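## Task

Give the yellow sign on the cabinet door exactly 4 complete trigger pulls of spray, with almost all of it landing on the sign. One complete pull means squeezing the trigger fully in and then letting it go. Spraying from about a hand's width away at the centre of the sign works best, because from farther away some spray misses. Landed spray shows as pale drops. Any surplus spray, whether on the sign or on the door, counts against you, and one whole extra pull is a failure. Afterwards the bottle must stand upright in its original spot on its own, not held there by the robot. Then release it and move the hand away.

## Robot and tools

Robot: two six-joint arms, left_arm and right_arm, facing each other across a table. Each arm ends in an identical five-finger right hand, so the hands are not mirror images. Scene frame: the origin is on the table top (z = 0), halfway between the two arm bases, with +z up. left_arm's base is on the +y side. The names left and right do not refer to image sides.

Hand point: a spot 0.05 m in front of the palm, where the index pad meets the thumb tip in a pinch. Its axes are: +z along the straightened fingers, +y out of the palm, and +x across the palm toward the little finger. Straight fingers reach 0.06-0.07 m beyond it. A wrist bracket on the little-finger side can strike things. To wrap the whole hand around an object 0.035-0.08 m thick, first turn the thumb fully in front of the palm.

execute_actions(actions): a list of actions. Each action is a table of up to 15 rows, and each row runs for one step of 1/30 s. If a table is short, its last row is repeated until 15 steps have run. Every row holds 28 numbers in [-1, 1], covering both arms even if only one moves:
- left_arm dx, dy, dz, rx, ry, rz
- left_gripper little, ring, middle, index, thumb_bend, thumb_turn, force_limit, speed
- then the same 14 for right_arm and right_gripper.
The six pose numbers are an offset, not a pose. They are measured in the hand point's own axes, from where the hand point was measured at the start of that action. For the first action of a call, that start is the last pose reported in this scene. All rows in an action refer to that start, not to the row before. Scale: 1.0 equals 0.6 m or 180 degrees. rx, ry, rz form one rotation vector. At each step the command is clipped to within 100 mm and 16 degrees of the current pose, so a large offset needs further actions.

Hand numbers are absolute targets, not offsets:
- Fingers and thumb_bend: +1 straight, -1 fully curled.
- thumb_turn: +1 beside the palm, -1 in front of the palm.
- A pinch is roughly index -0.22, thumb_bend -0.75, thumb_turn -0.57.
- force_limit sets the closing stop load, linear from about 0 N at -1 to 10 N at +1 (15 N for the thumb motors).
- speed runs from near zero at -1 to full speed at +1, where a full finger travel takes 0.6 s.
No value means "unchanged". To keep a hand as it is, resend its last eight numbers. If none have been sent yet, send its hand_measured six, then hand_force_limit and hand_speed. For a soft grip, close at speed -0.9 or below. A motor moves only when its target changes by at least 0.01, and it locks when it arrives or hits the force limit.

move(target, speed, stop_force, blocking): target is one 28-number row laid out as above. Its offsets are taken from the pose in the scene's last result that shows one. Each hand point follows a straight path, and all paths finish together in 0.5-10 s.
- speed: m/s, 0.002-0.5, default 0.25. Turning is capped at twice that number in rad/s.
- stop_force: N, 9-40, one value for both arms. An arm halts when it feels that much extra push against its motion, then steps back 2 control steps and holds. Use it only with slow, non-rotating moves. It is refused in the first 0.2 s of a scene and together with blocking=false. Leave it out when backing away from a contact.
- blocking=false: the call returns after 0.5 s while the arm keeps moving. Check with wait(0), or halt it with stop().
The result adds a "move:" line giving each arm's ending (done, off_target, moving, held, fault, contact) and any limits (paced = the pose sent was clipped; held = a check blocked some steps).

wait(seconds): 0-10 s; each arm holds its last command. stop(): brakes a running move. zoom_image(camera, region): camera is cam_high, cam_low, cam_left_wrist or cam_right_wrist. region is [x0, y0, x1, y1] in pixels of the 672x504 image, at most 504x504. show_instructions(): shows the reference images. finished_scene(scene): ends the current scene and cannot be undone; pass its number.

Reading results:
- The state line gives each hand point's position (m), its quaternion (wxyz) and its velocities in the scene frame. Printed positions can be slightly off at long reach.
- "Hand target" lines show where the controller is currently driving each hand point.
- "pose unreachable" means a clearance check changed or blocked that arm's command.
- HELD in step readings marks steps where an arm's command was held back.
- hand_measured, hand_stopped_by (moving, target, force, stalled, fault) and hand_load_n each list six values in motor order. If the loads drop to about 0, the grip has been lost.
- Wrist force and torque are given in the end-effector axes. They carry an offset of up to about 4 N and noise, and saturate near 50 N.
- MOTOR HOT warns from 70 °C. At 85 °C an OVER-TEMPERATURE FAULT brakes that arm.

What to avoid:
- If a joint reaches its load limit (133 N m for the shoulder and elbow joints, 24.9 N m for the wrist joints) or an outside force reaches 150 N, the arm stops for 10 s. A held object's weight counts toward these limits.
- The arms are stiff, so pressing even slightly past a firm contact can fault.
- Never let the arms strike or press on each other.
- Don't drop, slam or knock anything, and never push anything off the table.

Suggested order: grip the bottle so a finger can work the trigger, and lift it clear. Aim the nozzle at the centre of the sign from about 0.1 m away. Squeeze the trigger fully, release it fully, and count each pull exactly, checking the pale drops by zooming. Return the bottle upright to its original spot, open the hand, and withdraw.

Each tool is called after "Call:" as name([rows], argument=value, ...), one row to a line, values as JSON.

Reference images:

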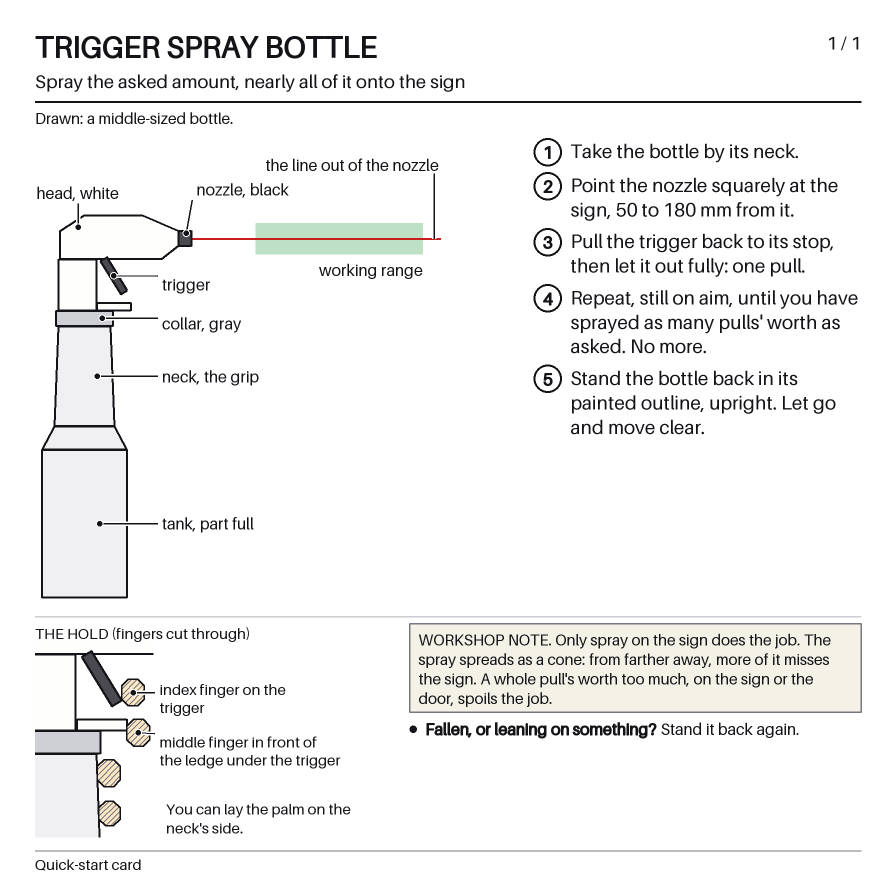

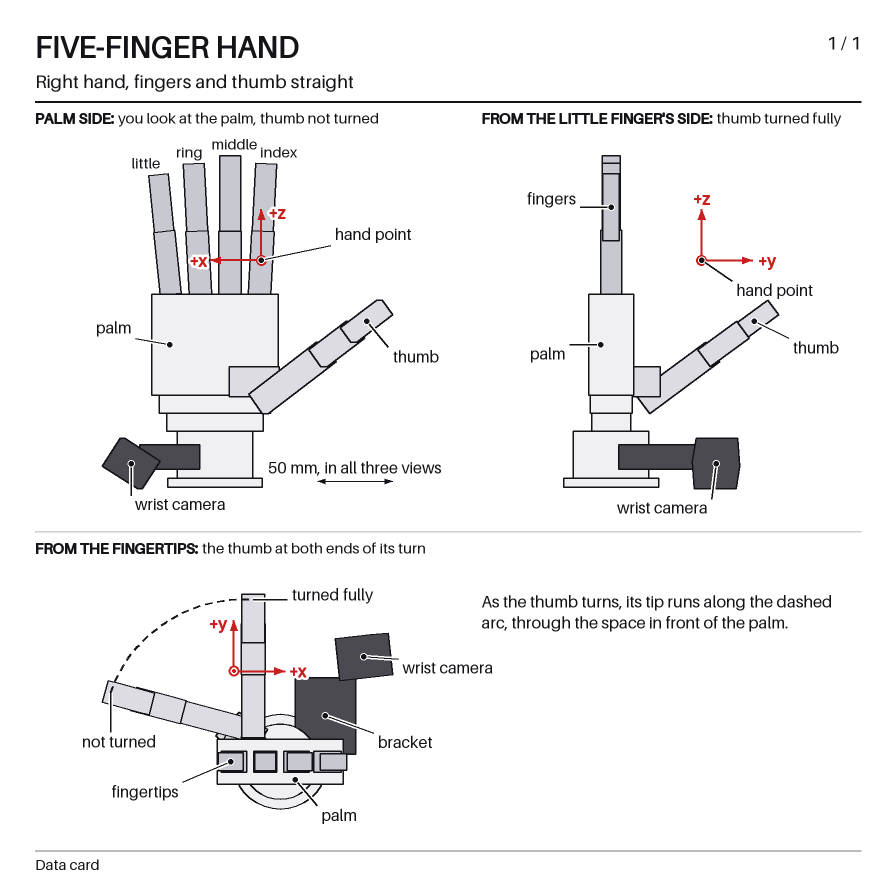

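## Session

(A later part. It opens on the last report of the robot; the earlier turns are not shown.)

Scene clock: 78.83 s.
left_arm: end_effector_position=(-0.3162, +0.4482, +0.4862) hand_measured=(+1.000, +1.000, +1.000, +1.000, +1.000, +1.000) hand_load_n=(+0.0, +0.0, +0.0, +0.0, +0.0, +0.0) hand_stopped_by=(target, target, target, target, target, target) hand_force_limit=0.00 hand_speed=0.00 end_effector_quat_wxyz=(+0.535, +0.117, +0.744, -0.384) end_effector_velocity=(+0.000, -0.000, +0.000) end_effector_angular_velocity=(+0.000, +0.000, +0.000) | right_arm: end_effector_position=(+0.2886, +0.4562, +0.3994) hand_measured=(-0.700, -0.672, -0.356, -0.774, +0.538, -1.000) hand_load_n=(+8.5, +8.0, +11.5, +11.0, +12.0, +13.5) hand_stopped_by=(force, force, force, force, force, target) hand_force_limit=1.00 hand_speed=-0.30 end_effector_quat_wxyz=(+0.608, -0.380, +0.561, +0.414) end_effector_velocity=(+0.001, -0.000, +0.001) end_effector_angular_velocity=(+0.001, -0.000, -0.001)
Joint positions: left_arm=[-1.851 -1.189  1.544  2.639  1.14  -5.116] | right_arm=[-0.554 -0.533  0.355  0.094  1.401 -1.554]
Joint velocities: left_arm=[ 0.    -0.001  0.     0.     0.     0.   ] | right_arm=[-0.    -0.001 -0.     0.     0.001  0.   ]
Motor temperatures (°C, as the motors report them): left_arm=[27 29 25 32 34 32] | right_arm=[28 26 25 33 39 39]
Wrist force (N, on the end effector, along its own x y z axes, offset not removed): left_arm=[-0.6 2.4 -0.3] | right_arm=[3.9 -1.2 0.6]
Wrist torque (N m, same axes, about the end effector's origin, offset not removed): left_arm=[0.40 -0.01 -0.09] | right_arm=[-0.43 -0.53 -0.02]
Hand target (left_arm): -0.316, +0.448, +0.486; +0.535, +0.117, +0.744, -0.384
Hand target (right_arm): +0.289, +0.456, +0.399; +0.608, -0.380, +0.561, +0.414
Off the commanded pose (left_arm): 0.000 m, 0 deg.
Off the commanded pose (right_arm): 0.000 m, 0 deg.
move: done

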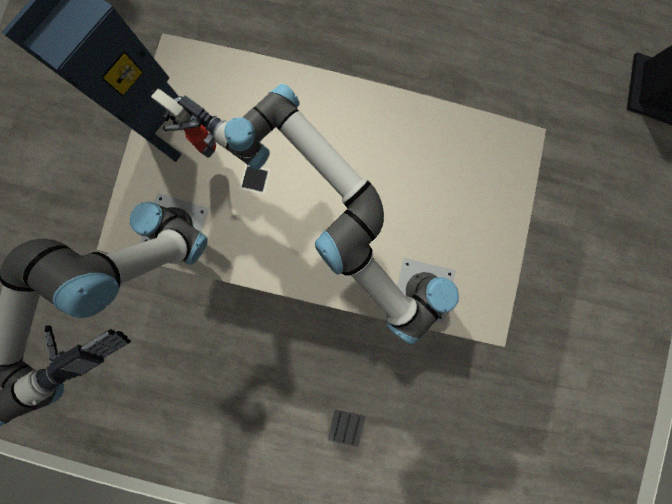

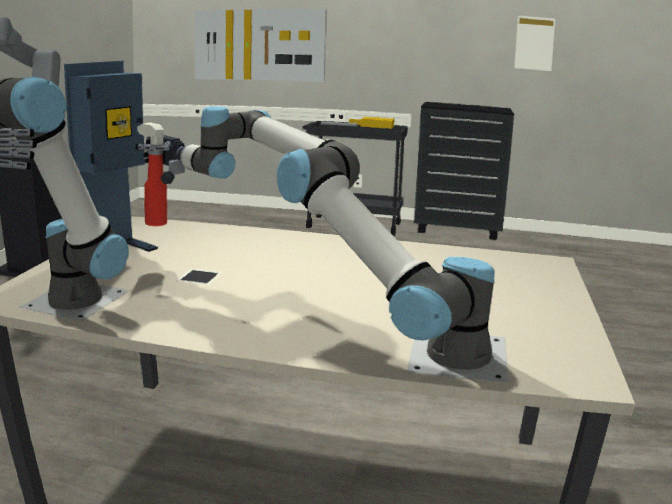

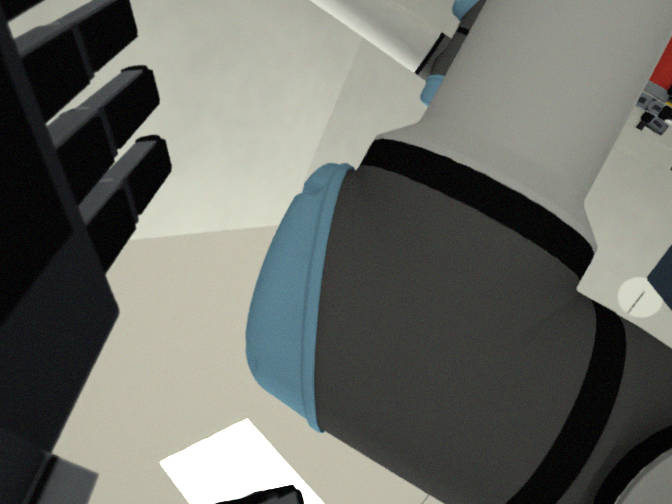

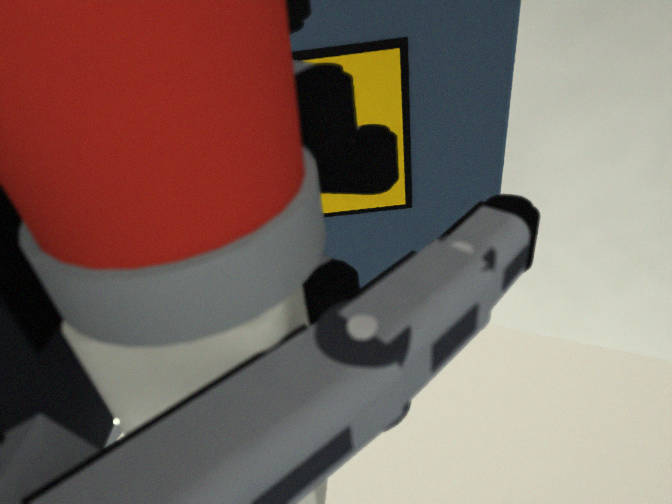

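Call:
execute_actions([
  [[0,0,0,0,0,0,1,1,1,1,1,1,0,0,0,0.02,0,0,0,0,-1,-1,-1,0.2,-1,-1,1,-0.3]],
  [[0,0,0,0,0,0,1,1,1,1,1,1,0,0,0,0,0,0,0,0,-1,-1,-1,0.2,-1,-1,1,-0.3]],
  [[0,0,0,0,0,0,1,1,1,1,1,1,0,0,0,0,0,0,0,0,-1,-1,-1,-1,-1,-1,1,-0.3]],
  [[0,0,0,0,0,0,1,1,1,1,1,1,0,0,0,0,0,0,0,0,-1,-1,-1,-1,-1,-1,1,-0.3]],
  [[0,0,0,0,0,0,1,1,1,1,1,1,0,0,0,0,0,0,0,0,-1,-1,-1,-1,-1,-1,1,-0.3]],
  [[0,0,0,0,0,0,1,1,1,1,1,1,0,0,0,0,0,0,0,0,-1,-1,-1,0.2,-1,-1,1,-0.3]],
  [[0,0,0,0,0,0,1,1,1,1,1,1,0,0,0,0,0,0,0,0,-1,-1,-1,0.2,-1,-1,1,-0.3]],
  [[0,0,0,0,0,0,1,1,1,1,1,1,0,0,0,0,0,0,0,0,-1,-1,-1,-1,-1,-1,1,-0.3]],
  [[0,0,0,0,0,0,1,1,1,1,1,1,0,0,0,0,0,0,0,0,-1,-1,-1,-1,-1,-1,1,-0.3]],
  [[0,0,0,0,0,0,1,1,1,1,1,1,0,0,0,0,0,0,0,0,-1,-1,-1,-1,-1,-1,1,-0.3]],
  [[0,0,0,0,0,0,1,1,1,1,1,1,0,0,0,0,0,0,0,0,-1,-1,-1,0.2,-1,-1,1,-0.3]],
  [[0,0,0,0,0,0,1,1,1,1,1,1,0,0,0,0,0,0,0,0,-1,-1,-1,0.2,-1,-1,1,-0.3]],
  [[0,0,0,0,0,0,1,1,1,1,1,1,0,0,0,0,0,0,0,0,-1,-1,-1,-1,-1,-1,1,-0.3]],
  [[0,0,0,0,0,0,1,1,1,1,1,1,0,0,0,0,0,0,0,0,-1,-1,-1,-1,-1,-1,1,-0.3]],
  [[0,0,0,0,0,0,1,1,1,1,1,1,0,0,0,0,0,0,0,0,-1,-1,-1,-1,-1,-1,1,-0.3]],
])

Call:
move(target=[0,0,0,0,0,0,1,1,1,1,1,1,0,0,0.205,-0.03,-0.265,0,0.025,0,-1,-1,-1,0.5,-1,-1,1,-0.3], speed=0.15)

Call:
move(target=[0,0,0,0,0,0,1,1,1,1,1,1,0,0,0,0.025,-0.021,-0.122,0,0,-1,-1,-1,0.5,-1,-1,1,-0.3])

Call:
zoom_image(camera="cam_low", region=[80,90,280,300])

Call:
zoom_image(camera="cam_high", region=[190,120,310,210])

Scene clock: 86.83 s.
left_arm: end_effector_position=(-0.3162, +0.4482, +0.4862) hand_measured=(+1.000, +1.000, +1.000, +1.000, +1.000, +1.000) hand_load_n=(+0.0, +0.0, +0.0, +0.0, +0.0, +0.0) hand_stopped_by=(target, target, target, target, target, target) hand_force_limit=0.00 hand_speed=0.00 end_effector_quat_wxyz=(+0.535, +0.117, +0.744, -0.384) end_effector_velocity=(-0.000, +0.000, -0.000) end_effector_angular_velocity=(-0.000, -0.001, +0.000) | right_arm: end_effector_position=(+0.2775, +0.4606, +0.3994) hand_measured=(-0.700, -0.672, -0.356, -0.780, +0.538, -1.000) hand_load_n=(+8.5, +8.0, +11.5, +12.0, +12.0, +13.5) hand_stopped_by=(force, force, force, force, force, target) hand_force_limit=1.00 hand_speed=-0.30 end_effector_quat_wxyz=(+0.608, -0.380, +0.561, +0.414) end_effector_velocity=(-0.001, +0.000, +0.000) end_effector_angular_velocity=(-0.000, -0.002, +0.001)
Joint positions: left_arm=[-1.851 -1.189  1.544  2.639  1.14  -5.116] | right_arm=[-0.538 -0.531  0.353  0.096  1.416 -1.555]
Joint velocities: left_arm=[ 0.  0.  0.  0. -0.  0.] | right_arm=[ 0.001 -0.    -0.    -0.    -0.    -0.001]
Motor temperatures (°C, as the motors report them): left_arm=[27 29 25 32 34 32] | right_arm=[28 26 25 33 39 39]
Wrist force (N, on the end effector, along its own x y z axes, offset not removed): left_arm=[0.1 1.0 1.1] | right_arm=[1.0 1.7 -0.2]
Wrist torque (N m, same axes, about the end effector's origin, offset not removed): left_arm=[-0.05 -0.11 -0.16] | right_arm=[0.10 -0.12 -0.28]
Hand target (left_arm): -0.316, +0.448, +0.486; +0.535, +0.117, +0.744, -0.384
Hand target (right_arm): +0.278, +0.461, +0.399; +0.608, -0.380, +0.561, +0.414
Off the commanded pose (left_arm): 0.000 m, 0 deg.
Off the commanded pose (right_arm): 0.000 m, 0 deg.
Step readings (end_effector_position; steps 1 to 15: 1st action; 16 to 30: 2nd action; 31 to 45: 3rd action; 46 to 60: 4th action; 61 to 75: 5th action; 76 to 90: 6th action; 91 to 105: 7th action; 106 to 120: 8th action; 121 to 135: 9th action; 136 to 150: 10th action; 151 to 165: 11th action; 166 to 180: 12th action; 181 to 195: 13th action):
0: left_arm (-0.3162, +0.4482, +0.4862) | right_arm (+0.2886, +0.4562, +0.3994)
1: left_arm (-0.3162, +0.4482, +0.4862) | right_arm (+0.2882, +0.4563, +0.3994)
2: left_arm (-0.3162, +0.4482, +0.4862) | right_arm (+0.2862, +0.4571, +0.3994)
4: left_arm (-0.3162, +0.4482, +0.4862) | right_arm (+0.2818, +0.4588, +0.3994)
8: left_arm (-0.3162, +0.4482, +0.4862) | right_arm (+0.2784, +0.4602, +0.3994)
15: left_arm (-0.3162, +0.4482, +0.4862) | right_arm (+0.2775, +0.4606, +0.3994)
16: left_arm (-0.3162, +0.4482, +0.4862) | right_arm (+0.2775, +0.4606, +0.3994)
17: left_arm (-0.3162, +0.4482, +0.4862) | right_arm (+0.2775, +0.4606, +0.3994)
19: left_arm (-0.3162, +0.4482, +0.4862) | right_arm (+0.2775, +0.4606, +0.3994)
23: left_arm (-0.3162, +0.4482, +0.4862) | right_arm (+0.2775, +0.4606, +0.3994)
30: left_arm (-0.3162, +0.4482, +0.4862) | right_arm (+0.2775, +0.4606, +0.3994)
31: left_arm (-0.3162, +0.4482, +0.4862) | right_arm (+0.2775, +0.4606, +0.3994)
32: left_arm (-0.3162, +0.4482, +0.4862) | right_arm (+0.2775, +0.4606, +0.3994)
34: left_arm (-0.3162, +0.4482, +0.4862) | right_arm (+0.2775, +0.4606, +0.3994)
38: left_arm (-0.3162, +0.4482, +0.4862) | right_arm (+0.2775, +0.4606, +0.3994)
45: left_arm (-0.3162, +0.4482, +0.4862) | right_arm (+0.2775, +0.4606, +0.3994)
46: left_arm (-0.3162, +0.4482, +0.4862) | right_arm (+0.2775, +0.4606, +0.3994)
47: left_arm (-0.3162, +0.4482, +0.4862) | right_arm (+0.2775, +0.4606, +0.3994)
49: left_arm (-0.3162, +0.4482, +0.4862) | right_arm (+0.2775, +0.4606, +0.3994)
53: left_arm (-0.3162, +0.4482, +0.4862) | right_arm (+0.2775, +0.4606, +0.3994)
60: left_arm (-0.3162, +0.4482, +0.4862) | right_arm (+0.2775, +0.4606, +0.3994)
61: left_arm (-0.3162, +0.4482, +0.4862) | right_arm (+0.2775, +0.4606, +0.3994)
62: left_arm (-0.3162, +0.4482, +0.4862) | right_arm (+0.2775, +0.4606, +0.3994)
64: left_arm (-0.3162, +0.4482, +0.4862) | right_arm (+0.2775, +0.4606, +0.3994)
68: left_arm (-0.3162, +0.4482, +0.4862) | right_arm (+0.2775, +0.4606, +0.3994)
75: left_arm (-0.3162, +0.4482, +0.4862) | right_arm (+0.2775, +0.4606, +0.3994)
76: left_arm (-0.3162, +0.4482, +0.4862) | right_arm (+0.2775, +0.4606, +0.3994)
77: left_arm (-0.3162, +0.4482, +0.4862) | right_arm (+0.2775, +0.4606, +0.3994)
79: left_arm (-0.3162, +0.4482, +0.4862) | right_arm (+0.2775, +0.4606, +0.3994)
83: left_arm (-0.3162, +0.4482, +0.4862) | right_arm (+0.2775, +0.4606, +0.3994)
90: left_arm (-0.3162, +0.4482, +0.4862) | right_arm (+0.2775, +0.4606, +0.3994)
91: left_arm (-0.3162, +0.4482, +0.4862) | right_arm (+0.2775, +0.4606, +0.3994)
92: left_arm (-0.3162, +0.4482, +0.4862) | right_arm (+0.2775, +0.4606, +0.3994)
94: left_arm (-0.3162, +0.4482, +0.4862) | right_arm (+0.2775, +0.4606, +0.3994)
98: left_arm (-0.3162, +0.4482, +0.4862) | right_arm (+0.2775, +0.4606, +0.3994)
105: left_arm (-0.3162, +0.4482, +0.4862) | right_arm (+0.2775, +0.4606, +0.3994)
106: left_arm (-0.3162, +0.4482, +0.4862) | right_arm (+0.2775, +0.4606, +0.3994)
107: left_arm (-0.3162, +0.4482, +0.4862) | right_arm (+0.2775, +0.4606, +0.3994)
109: left_arm (-0.3162, +0.4482, +0.4862) | right_arm (+0.2775, +0.4606, +0.3994)
113: left_arm (-0.3162, +0.4482, +0.4862) | right_arm (+0.2775, +0.4606, +0.3994)
120: left_arm (-0.3162, +0.4482, +0.4862) | right_arm (+0.2775, +0.4606, +0.3994)
121: left_arm (-0.3162, +0.4482, +0.4862) | right_arm (+0.2775, +0.4606, +0.3994)
122: left_arm (-0.3162, +0.4482, +0.4862) | right_arm (+0.2775, +0.4606, +0.3994)
124: left_arm (-0.3162, +0.4482, +0.4862) | right_arm (+0.2775, +0.4606, +0.3994)
128: left_arm (-0.3162, +0.4482, +0.4862) | right_arm (+0.2775, +0.4606, +0.3994)
135: left_arm (-0.3162, +0.4482, +0.4862) | right_arm (+0.2775, +0.4606, +0.3994)
136: left_arm (-0.3162, +0.4482, +0.4862) | right_arm (+0.2775, +0.4606, +0.3994)
137: left_arm (-0.3162, +0.4482, +0.4862) | right_arm (+0.2775, +0.4606, +0.3994)
139: left_arm (-0.3162, +0.4482, +0.4862) | right_arm (+0.2775, +0.4606, +0.3994)
143: left_arm (-0.3162, +0.4482, +0.4862) | right_arm (+0.2775, +0.4606, +0.3994)
150: left_arm (-0.3162, +0.4482, +0.4862) | right_arm (+0.2775, +0.4606, +0.3994)
151: left_arm (-0.3162, +0.4482, +0.4862) | right_arm (+0.2775, +0.4606, +0.3994)
152: left_arm (-0.3162, +0.4482, +0.4862) | right_arm (+0.2775, +0.4606, +0.3994)
154: left_arm (-0.3162, +0.4482, +0.4862) | right_arm (+0.2775, +0.4606, +0.3994)
158: left_arm (-0.3162, +0.4482, +0.4862) | right_arm (+0.2775, +0.4606, +0.3994)
165: left_arm (-0.3162, +0.4482, +0.4862) | right_arm (+0.2775, +0.4606, +0.3994)
166: left_arm (-0.3162, +0.4482, +0.4862) | right_arm (+0.2775, +0.4606, +0.3994)
167: left_arm (-0.3162, +0.4482, +0.4862) | right_arm (+0.2775, +0.4606, +0.3994)
169: left_arm (-0.3162, +0.4482, +0.4862) | right_arm (+0.2775, +0.4606, +0.3994)
173: left_arm (-0.3162, +0.4482, +0.4862) | right_arm (+0.2775, +0.4606, +0.3994)
180: left_arm (-0.3162, +0.4482, +0.4862) | right_arm (+0.2775, +0.4606, +0.3994)
181: left_arm (-0.3162, +0.4482, +0.4862) | right_arm (+0.2775, +0.4606, +0.3994)
182: left_arm (-0.3162, +0.4482, +0.4862) | right_arm (+0.2775, +0.4606, +0.3994)
184: left_arm (-0.3162, +0.4482, +0.4862) | right_arm (+0.2775, +0.4606, +0.3994)
Lines left out of this list: 12.

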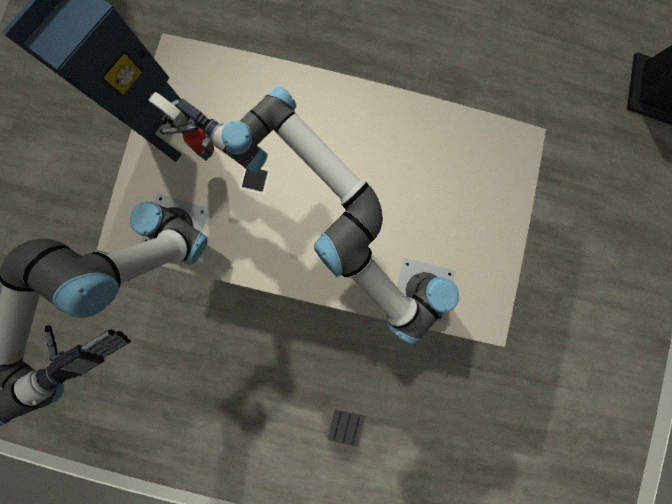

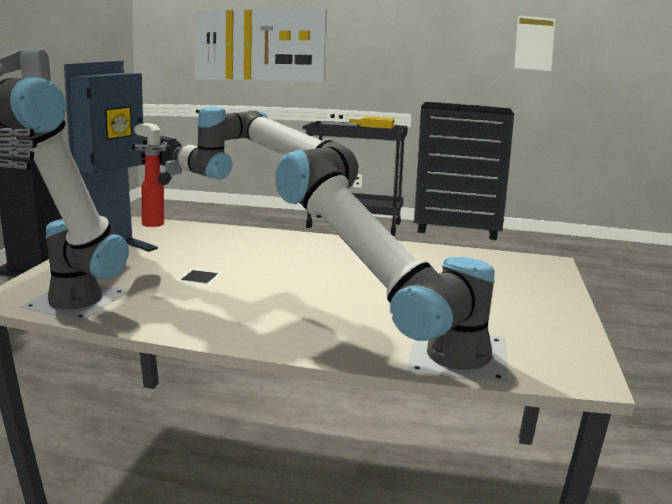

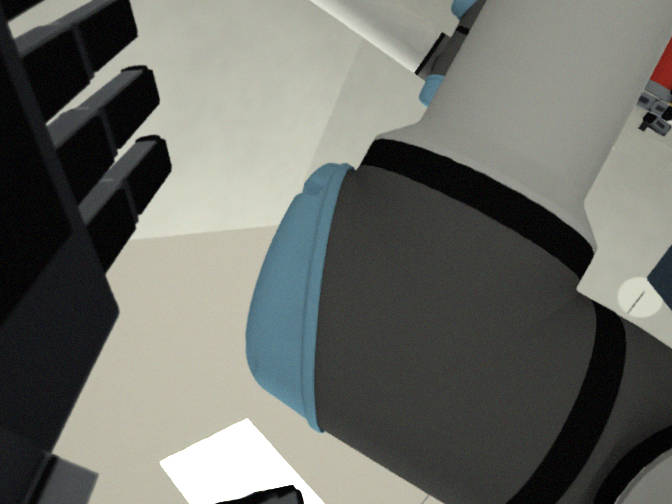

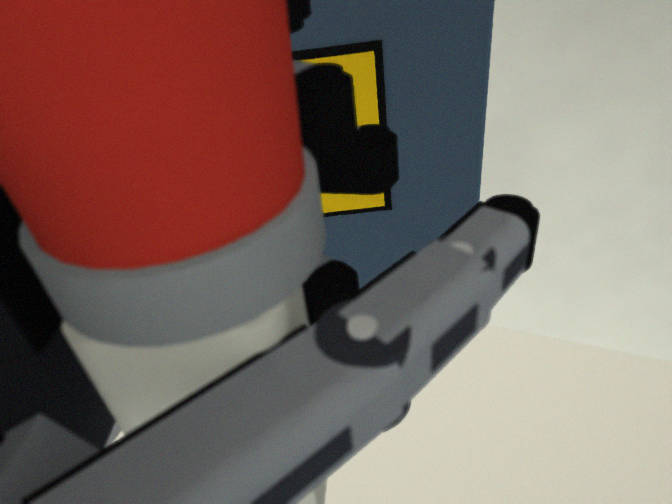

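Scene clock: 88.70 s.
left_arm: end_effector_position=(-0.3162, +0.4482, +0.4862) hand_measured=(+1.000, +1.000, +1.000, +1.000, +1.000, +1.000) hand_load_n=(+0.0, +0.0, +0.0, +0.0, +0.0, +0.0) hand_stopped_by=(target, target, target, target, target, target) hand_force_limit=0.00 hand_speed=0.00 end_effector_quat_wxyz=(+0.535, +0.117, +0.744, -0.384) end_effector_velocity=(-0.000, +0.000, -0.000) end_effector_angular_velocity=(+0.000, +0.001, +0.000) | right_arm: end_effector_position=(+0.2387, +0.3164, +0.2643) hand_measured=(-0.700, -0.672, -0.356, +0.500, +0.538, -1.000) hand_load_n=(+7.5, +8.0, +11.5, +0.0, +12.5, +13.0) hand_stopped_by=(force, force, force, target, force, target) hand_force_limit=1.00 hand_speed=-0.30 end_effector_quat_wxyz=(+0.586, -0.396, +0.585, +0.398) end_effector_velocity=(-0.001, -0.001, -0.000) end_effector_angular_velocity=(+0.000, -0.001, -0.001)
Joint positions: left_arm=[-1.851 -1.189  1.544  2.639  1.14  -5.116] | right_arm=[-0.605 -0.933  1.386 -0.456  1.349 -1.567]
Joint velocities: left_arm=[ 0.     0.    -0.001 -0.    -0.    -0.   ] | right_arm=[-0.    -0.003  0.006 -0.004  0.    -0.001]
Motor temperatures (°C, as the motors report them): left_arm=[27 29 25 32 34 32] | right_arm=[28 26 25 33 39 39]
Wrist force (N, on the end effector, along its own x y z axes, offset not removed): left_arm=[-1.7 1.0 1.4] | right_arm=[0.2 -1.4 1.0]
Wrist torque (N m, same axes, about the end effector's origin, offset not removed): left_arm=[-0.01 0.20 -0.27] | right_arm=[-0.29 0.20 -0.33]
Hand target (left_arm): -0.316, +0.448, +0.486; +0.535, +0.117, +0.744, -0.384
Hand target (right_arm): +0.239, +0.316, +0.264; +0.586, -0.396, +0.585, +0.398
Off the commanded pose (left_arm): 0.000 m, 0 deg.
Off the commanded pose (right_arm): 0.001 m, 0 deg.
move: done

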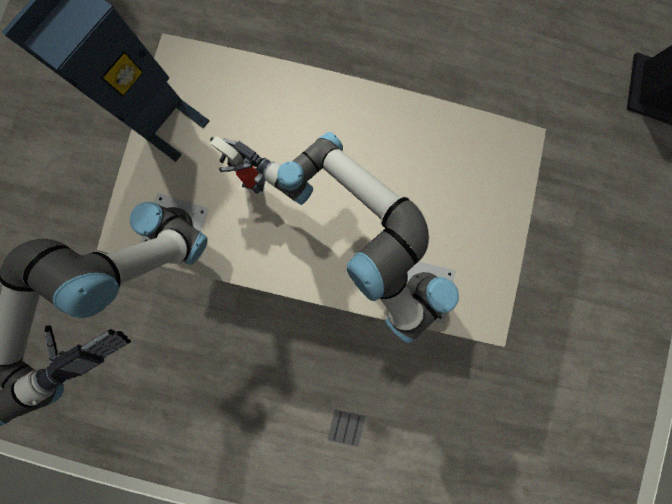

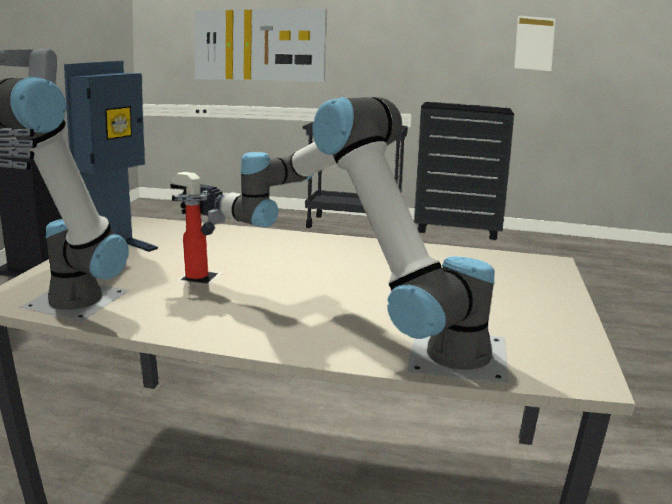

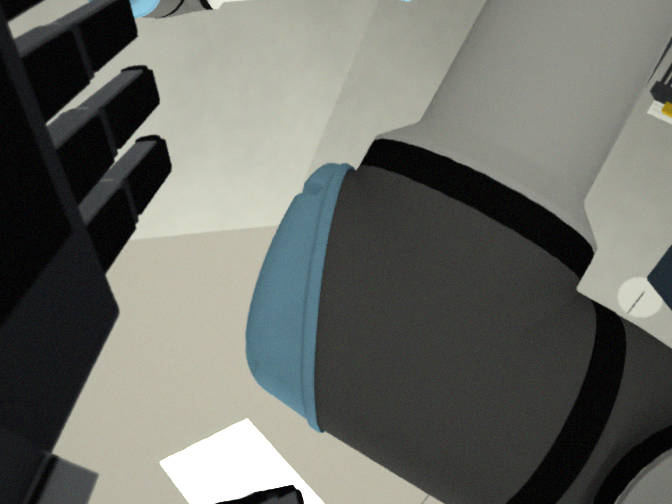

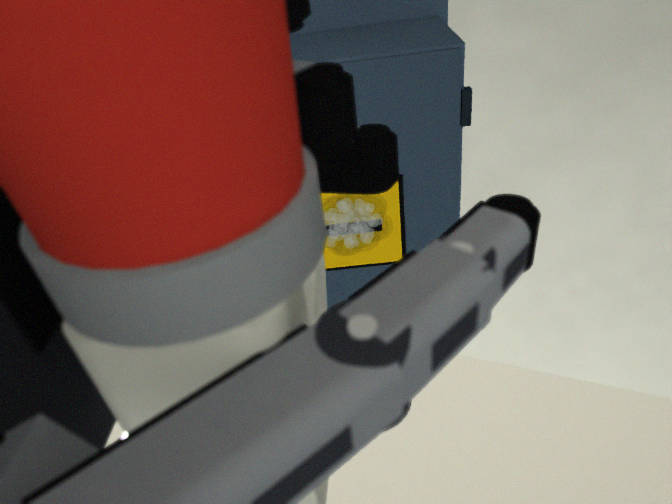

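Scene clock: 89.93 s.
left_arm: end_effector_position=(-0.3162, +0.4482, +0.4862) hand_measured=(+1.000, +1.000, +1.000, +1.000, +1.000, +1.000) hand_load_n=(+0.0, +0.0, +0.0, +0.0, +0.0, +0.0) hand_stopped_by=(target, target, target, target, target, target) hand_force_limit=0.00 hand_speed=0.00 end_effector_quat_wxyz=(+0.535, +0.117, +0.744, -0.384) end_effector_velocity=(-0.000, +0.000, +0.000) end_effector_angular_velocity=(+0.000, +0.000, +0.000) | right_arm: end_effector_position=(+0.2201, +0.3100, +0.2641) hand_measured=(-0.700, -0.672, -0.356, +0.500, +0.538, -1.000) hand_load_n=(+7.5, +8.0, +11.5, +0.0, +12.5, +13.0) hand_stopped_by=(force, force, force, target, force, target) hand_force_limit=1.00 hand_speed=-0.30 end_effector_quat_wxyz=(+0.500, -0.500, +0.498, +0.502) end_effector_velocity=(-0.001, +0.000, +0.000) end_effector_angular_velocity=(-0.001, +0.002, +0.010)
Joint positions: left_arm=[-1.851 -1.189  1.544  2.639  1.14  -5.116] | right_arm=[-0.707 -0.86   1.26  -0.405  0.863 -1.566]
Joint velocities: left_arm=[ 0.    -0.    -0.001  0.001  0.     0.   ] | right_arm=[-0.001  0.004 -0.007  0.004 -0.011  0.002]
Motor temperatures (°C, as the motors report them): left_arm=[27 29 25 32 34 32] | right_arm=[28 26 25 33 39 39]
Wrist force (N, on the end effector, along its own x y z axes, offset not removed): left_arm=[0.3 0.2 -0.3] | right_arm=[3.0 -1.7 3.5]
Wrist torque (N m, same axes, about the end effector's origin, offset not removed): left_arm=[-0.05 -0.20 -0.27] | right_arm=[-0.65 -0.27 -0.35]
Hand target (left_arm): -0.316, +0.448, +0.486; +0.535, +0.117, +0.744, -0.384
Hand target (right_arm): +0.220, +0.310, +0.264; +0.500, -0.500, +0.498, +0.502
Off the commanded pose (left_arm): 0.000 m, 0 deg.
Off the commanded pose (right_arm): 0.000 m, 0 deg.
move: done

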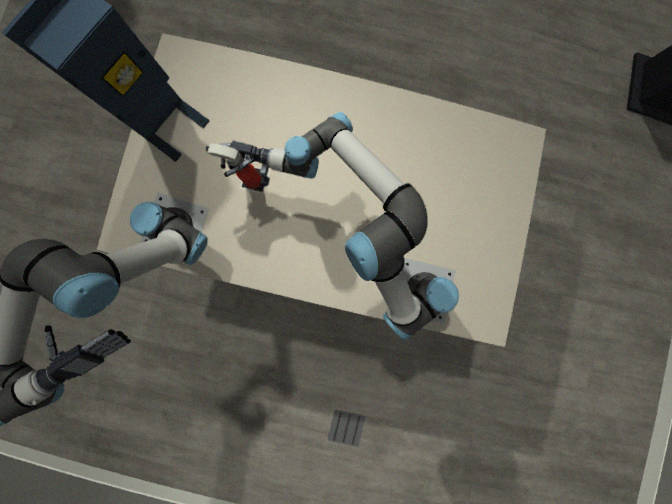

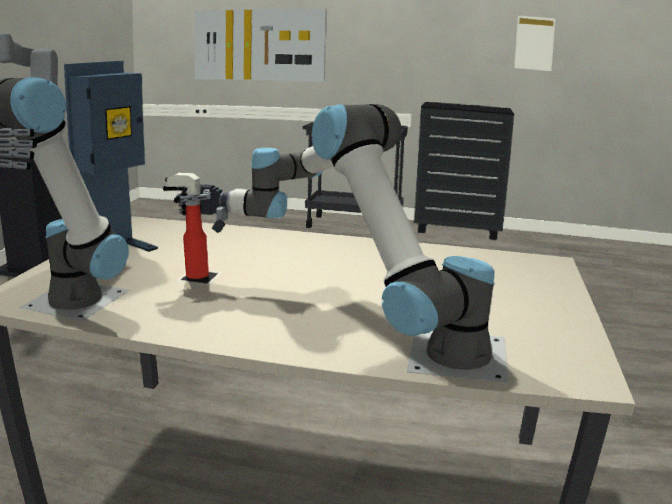

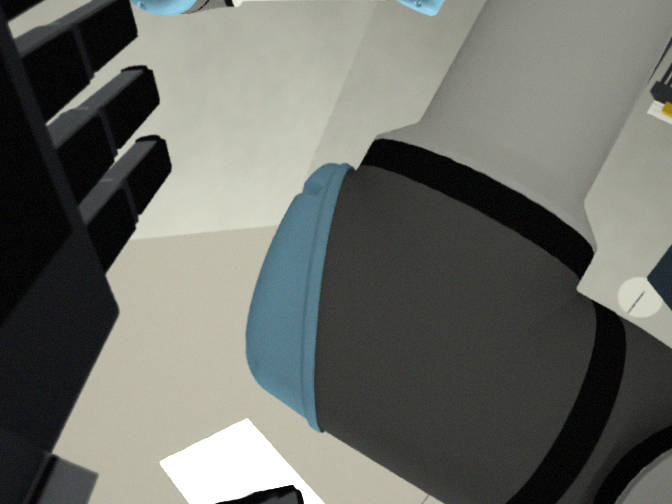

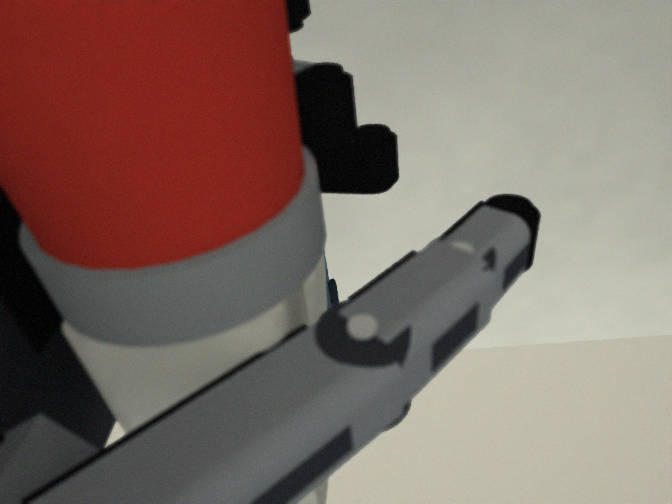

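Region (80, 90, 280, 300) of cam_low's 672x504 image, scaled by 2.400, with more detail than that image has; it fills the left 480 columns of this view, and the rest is white.

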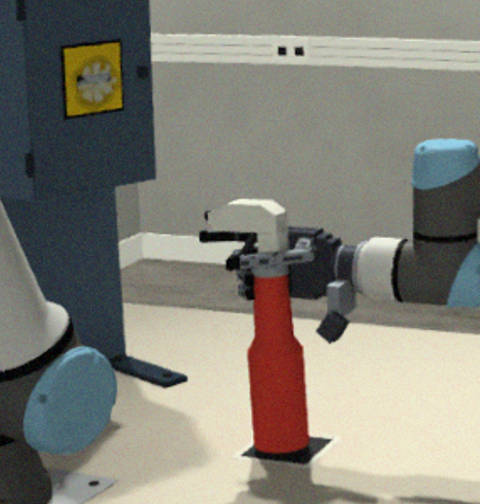

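Region (190, 120, 310, 210) of cam_high's 672x504 image, scaled by 4.200, with more detail than that image has; it fills the top 378 rows of this view, and the rest is white.

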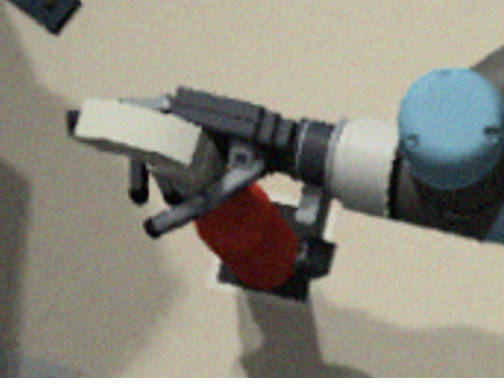

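Call:
move(target=[0,0,0,0,0,0,1,1,1,1,1,1,0,0,0.0125,-0.012,-0.01,0,0,0,-1,-1,-1,0.5,-1,-1,1,-0.3], speed=0.015)

Call:
move(target=[0,0,0,0,0,0,1,1,1,1,1,1,0,0,0,0,0,0,0,0,1,1,1,1,1,-1,1,-0.3])

Call:
move(target=[0,0,0,0,0,0,1,1,1,1,1,1,0,0,0,-0.1,-0.35,0,0,0,1,1,1,1,1,-1,1,-0.3], speed=0.15)

Scene clock: 91.10 s.
left_arm: end_effector_position=(-0.3162, +0.4482, +0.4862) hand_measured=(+1.000, +1.000, +1.000, +1.000, +1.000, +1.000) hand_load_n=(+0.0, +0.0, +0.0, +0.0, +0.0, +0.0) hand_stopped_by=(target, target, target, target, target, target) hand_force_limit=0.00 hand_speed=0.00 end_effector_quat_wxyz=(+0.535, +0.117, +0.744, -0.384) end_effector_velocity=(-0.000, +0.000, +0.000) end_effector_angular_velocity=(+0.001, +0.001, -0.000) | right_arm: end_effector_position=(+0.2272, +0.3041, +0.2567) hand_measured=(-0.700, -0.672, -0.356, +0.500, +0.538, -1.000) hand_load_n=(+7.5, +8.0, +11.5, +0.0, +12.5, +13.0) hand_stopped_by=(force, force, force, target, force, target) hand_force_limit=1.00 hand_speed=-0.30 end_effector_quat_wxyz=(+0.500, -0.500, +0.498, +0.502) end_effector_velocity=(+0.001, -0.001, -0.000) end_effector_angular_velocity=(+0.001, +0.001, -0.000)
Joint positions: left_arm=[-1.851 -1.189  1.544  2.639  1.14  -5.116] | right_arm=[-0.722 -0.857  1.274 -0.423  0.849 -1.566]
Joint velocities: left_arm=[ 0.     0.    -0.002 -0.    -0.     0.001] | right_arm=[-0.002  0.     0.002 -0.004 -0.002  0.002]
Motor temperatures (°C, as the motors report them): left_arm=[27 29 25 32 34 32] | right_arm=[28 26 25 33 39 39]
Wrist force (N, on the end effector, along its own x y z axes, offset not removed): left_arm=[-0.1 1.5 -1.2] | right_arm=[3.8 -1.2 3.8]
Wrist torque (N m, same axes, about the end effector's origin, offset not removed): left_arm=[0.19 -0.02 -0.13] | right_arm=[-0.49 -0.51 -0.25]
Hand target (left_arm): -0.316, +0.448, +0.486; +0.535, +0.117, +0.744, -0.384
Hand target (right_arm): +0.227, +0.304, +0.257; +0.500, -0.500, +0.498, +0.502
Off the commanded pose (left_arm): 0.000 m, 0 deg.
Off the commanded pose (right_arm): 0.000 m, 0 deg.
move: done

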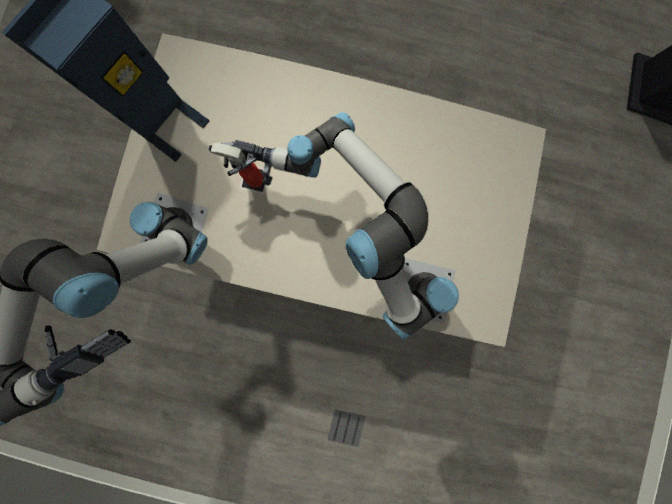

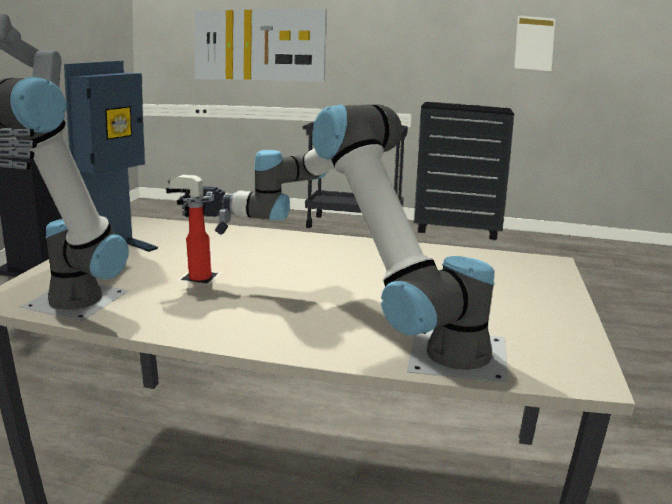

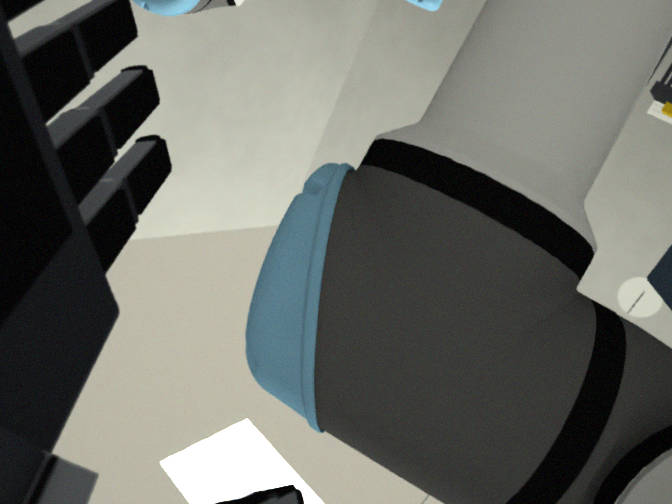

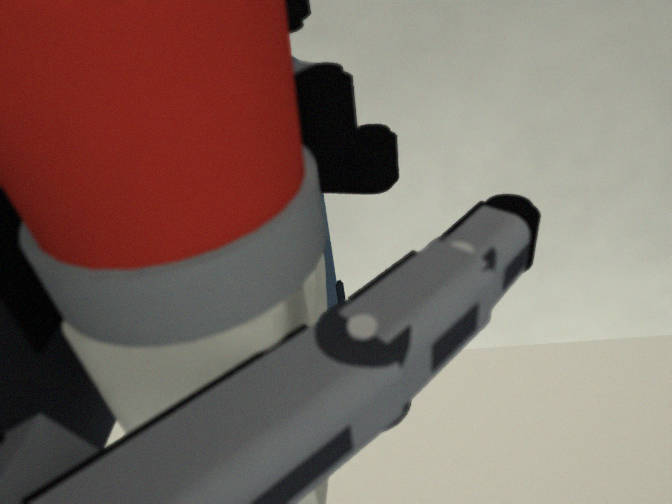

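Scene clock: 92.83 s.
left_arm: end_effector_position=(-0.3162, +0.4482, +0.4862) hand_measured=(+1.000, +1.000, +1.000, +1.000, +1.000, +1.000) hand_load_n=(+0.0, +0.0, +0.0, +0.0, +0.0, +0.0) hand_stopped_by=(target, target, target, target, target, target) hand_force_limit=0.00 hand_speed=0.00 end_effector_quat_wxyz=(+0.535, +0.117, +0.744, -0.384) end_effector_velocity=(-0.000, +0.000, +0.000) end_effector_angular_velocity=(-0.000, +0.002, +0.000) | right_arm: end_effector_position=(+0.2272, +0.3041, +0.2567) hand_measured=(+1.000, +1.000, +1.000, +1.000, +1.000, -1.000) hand_load_n=(+0.0, +0.0, +0.0, +0.0, +0.0, -0.5) hand_stopped_by=(target, target, target, target, target, target) hand_force_limit=1.00 hand_speed=-0.30 end_effector_quat_wxyz=(+0.500, -0.500, +0.498, +0.502) end_effector_velocity=(+0.000, +0.000, +0.000) end_effector_angular_velocity=(+0.000, -0.000, +0.000)
Joint positions: left_arm=[-1.851 -1.189  1.544  2.639  1.14  -5.116] | right_arm=[-0.722 -0.857  1.274 -0.423  0.849 -1.566]
Joint velocities: left_arm=[ 0.     0.    -0.001  0.    -0.    -0.001] | right_arm=[-0.     0.001 -0.001  0.    -0.     0.   ]
Motor temperatures (°C, as the motors report them): left_arm=[27 29 25 32 34 32] | right_arm=[28 26 25 33 39 39]
Wrist force (N, on the end effector, along its own x y z axes, offset not removed): left_arm=[0.3 1.5 0.0] | right_arm=[2.7 -2.1 5.1]
Wrist torque (N m, same axes, about the end effector's origin, offset not removed): left_arm=[0.20 -0.14 -0.10] | right_arm=[-1.02 -0.71 0.16]
Hand target (left_arm): -0.316, +0.448, +0.486; +0.535, +0.117, +0.744, -0.384
Hand target (right_arm): +0.227, +0.304, +0.257; +0.500, -0.500, +0.498, +0.502
Off the commanded pose (left_arm): 0.000 m, 0 deg.
Off the commanded pose (right_arm): 0.000 m, 0 deg.
move: done

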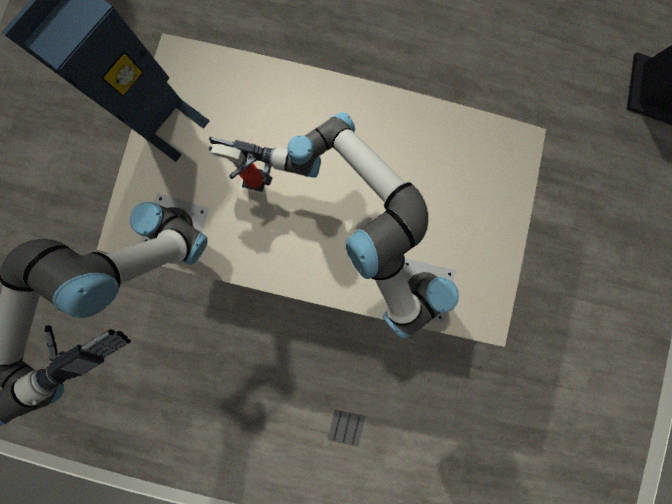

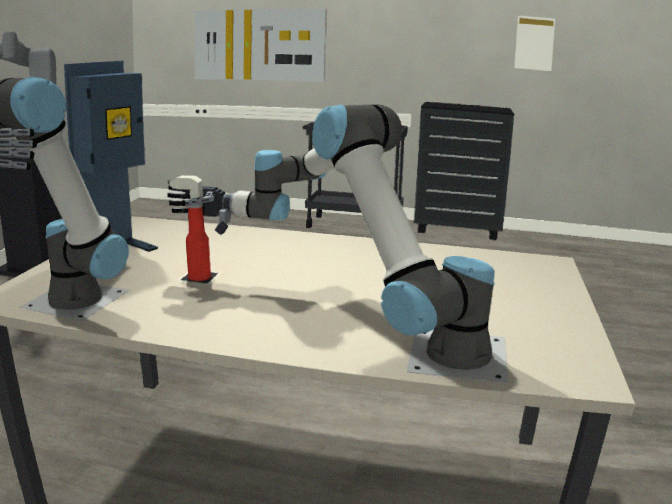

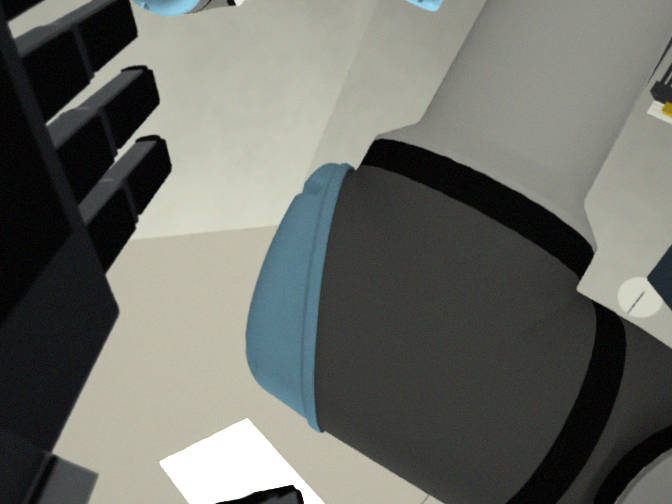

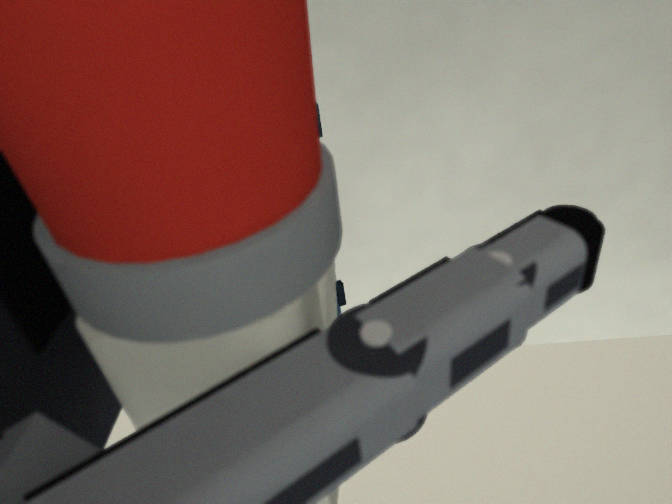

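Scene clock: 94.80 s.
left_arm: end_effector_position=(-0.3162, +0.4482, +0.4862) hand_measured=(+1.000, +1.000, +1.000, +1.000, +1.000, +1.000) hand_load_n=(+0.0, +0.0, +0.0, +0.0, +0.0, +0.0) hand_stopped_by=(target, target, target, target, target, target) hand_force_limit=0.00 hand_speed=0.00 end_effector_quat_wxyz=(+0.535, +0.117, +0.744, -0.384) end_effector_velocity=(+0.000, +0.000, +0.000) end_effector_angular_velocity=(-0.000, +0.000, -0.000) | right_arm: end_effector_position=(+0.2879, +0.0943, +0.2558) hand_measured=(+1.000, +1.000, +1.000, +1.000, +1.000, -1.000) hand_load_n=(+0.0, +0.0, +0.0, +0.0, +0.0, +0.0) hand_stopped_by=(target, target, target, target, target, target) hand_force_limit=1.00 hand_speed=-0.30 end_effector_quat_wxyz=(+0.500, -0.500, +0.498, +0.502) end_effector_velocity=(-0.000, -0.002, -0.000) end_effector_angular_velocity=(+0.000, +0.000, +0.001)
Joint positions: left_arm=[-1.851 -1.189  1.544  2.639  1.14  -5.116] | right_arm=[-1.077 -1.13   1.736 -0.612  0.494 -1.564]
Joint velocities: left_arm=[-0. -0.  0.  0.  0. -0.] | right_arm=[-0.003 -0.002  0.003 -0.002 -0.004  0.001]
Motor temperatures (°C, as the motors report them): left_arm=[27 29 25 32 34 32] | right_arm=[28 26 25 33 39 39]
Wrist force (N, on the end effector, along its own x y z axes, offset not removed): left_arm=[-0.9 3.4 0.8] | right_arm=[2.0 -4.4 1.4]
Wrist torque (N m, same axes, about the end effector's origin, offset not removed): left_arm=[0.33 -0.03 -0.17] | right_arm=[-0.96 -0.62 -0.14]
Hand target (left_arm): -0.316, +0.448, +0.486; +0.535, +0.117, +0.744, -0.384
Hand target (right_arm): +0.288, +0.094, +0.256; +0.500, -0.500, +0.498, +0.502
Off the commanded pose (left_arm): 0.000 m, 0 deg.
Off the commanded pose (right_arm): 0.000 m, 0 deg.
move: done

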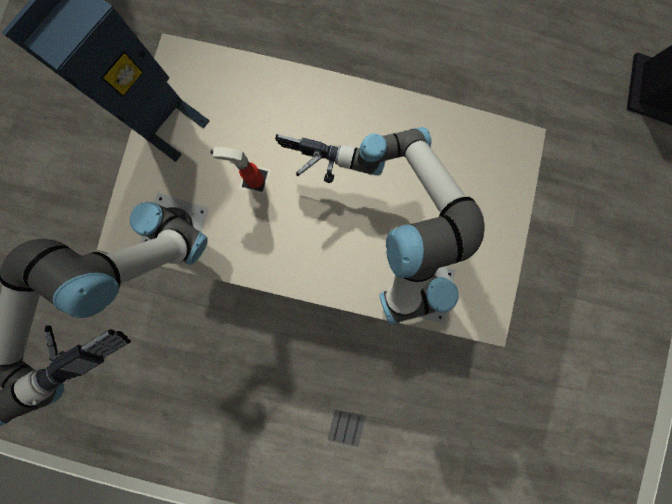

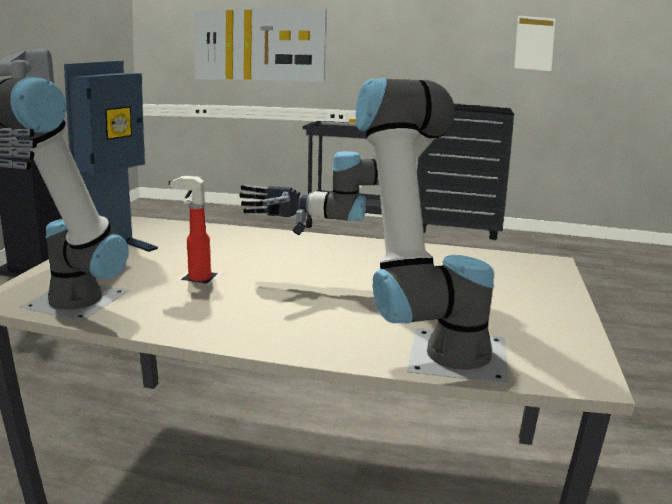

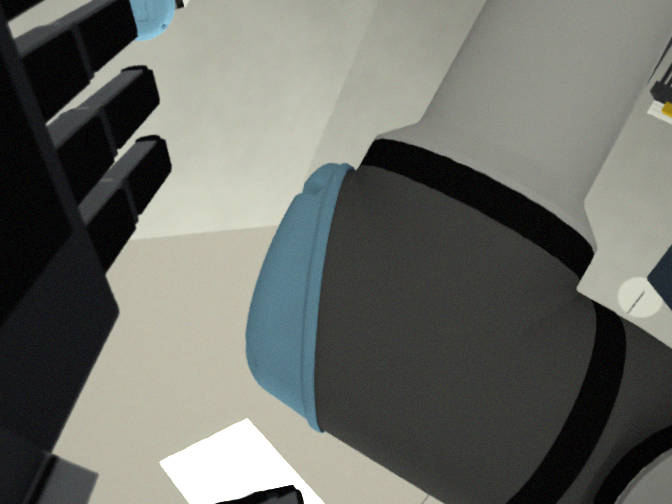

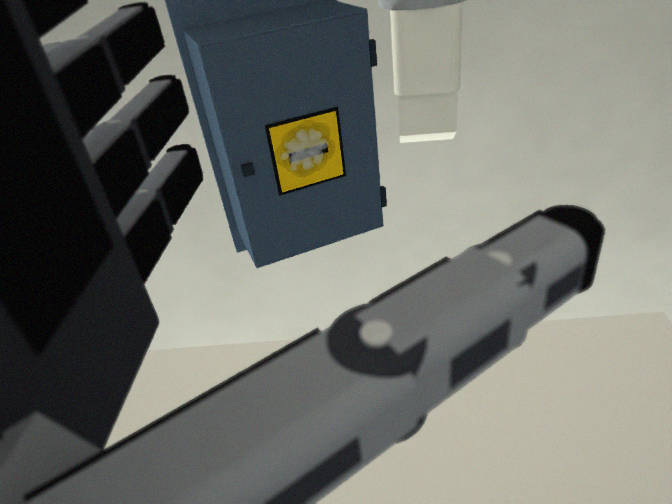

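Call:
finished_scene(scene=1)

The scene is finished: the task was done.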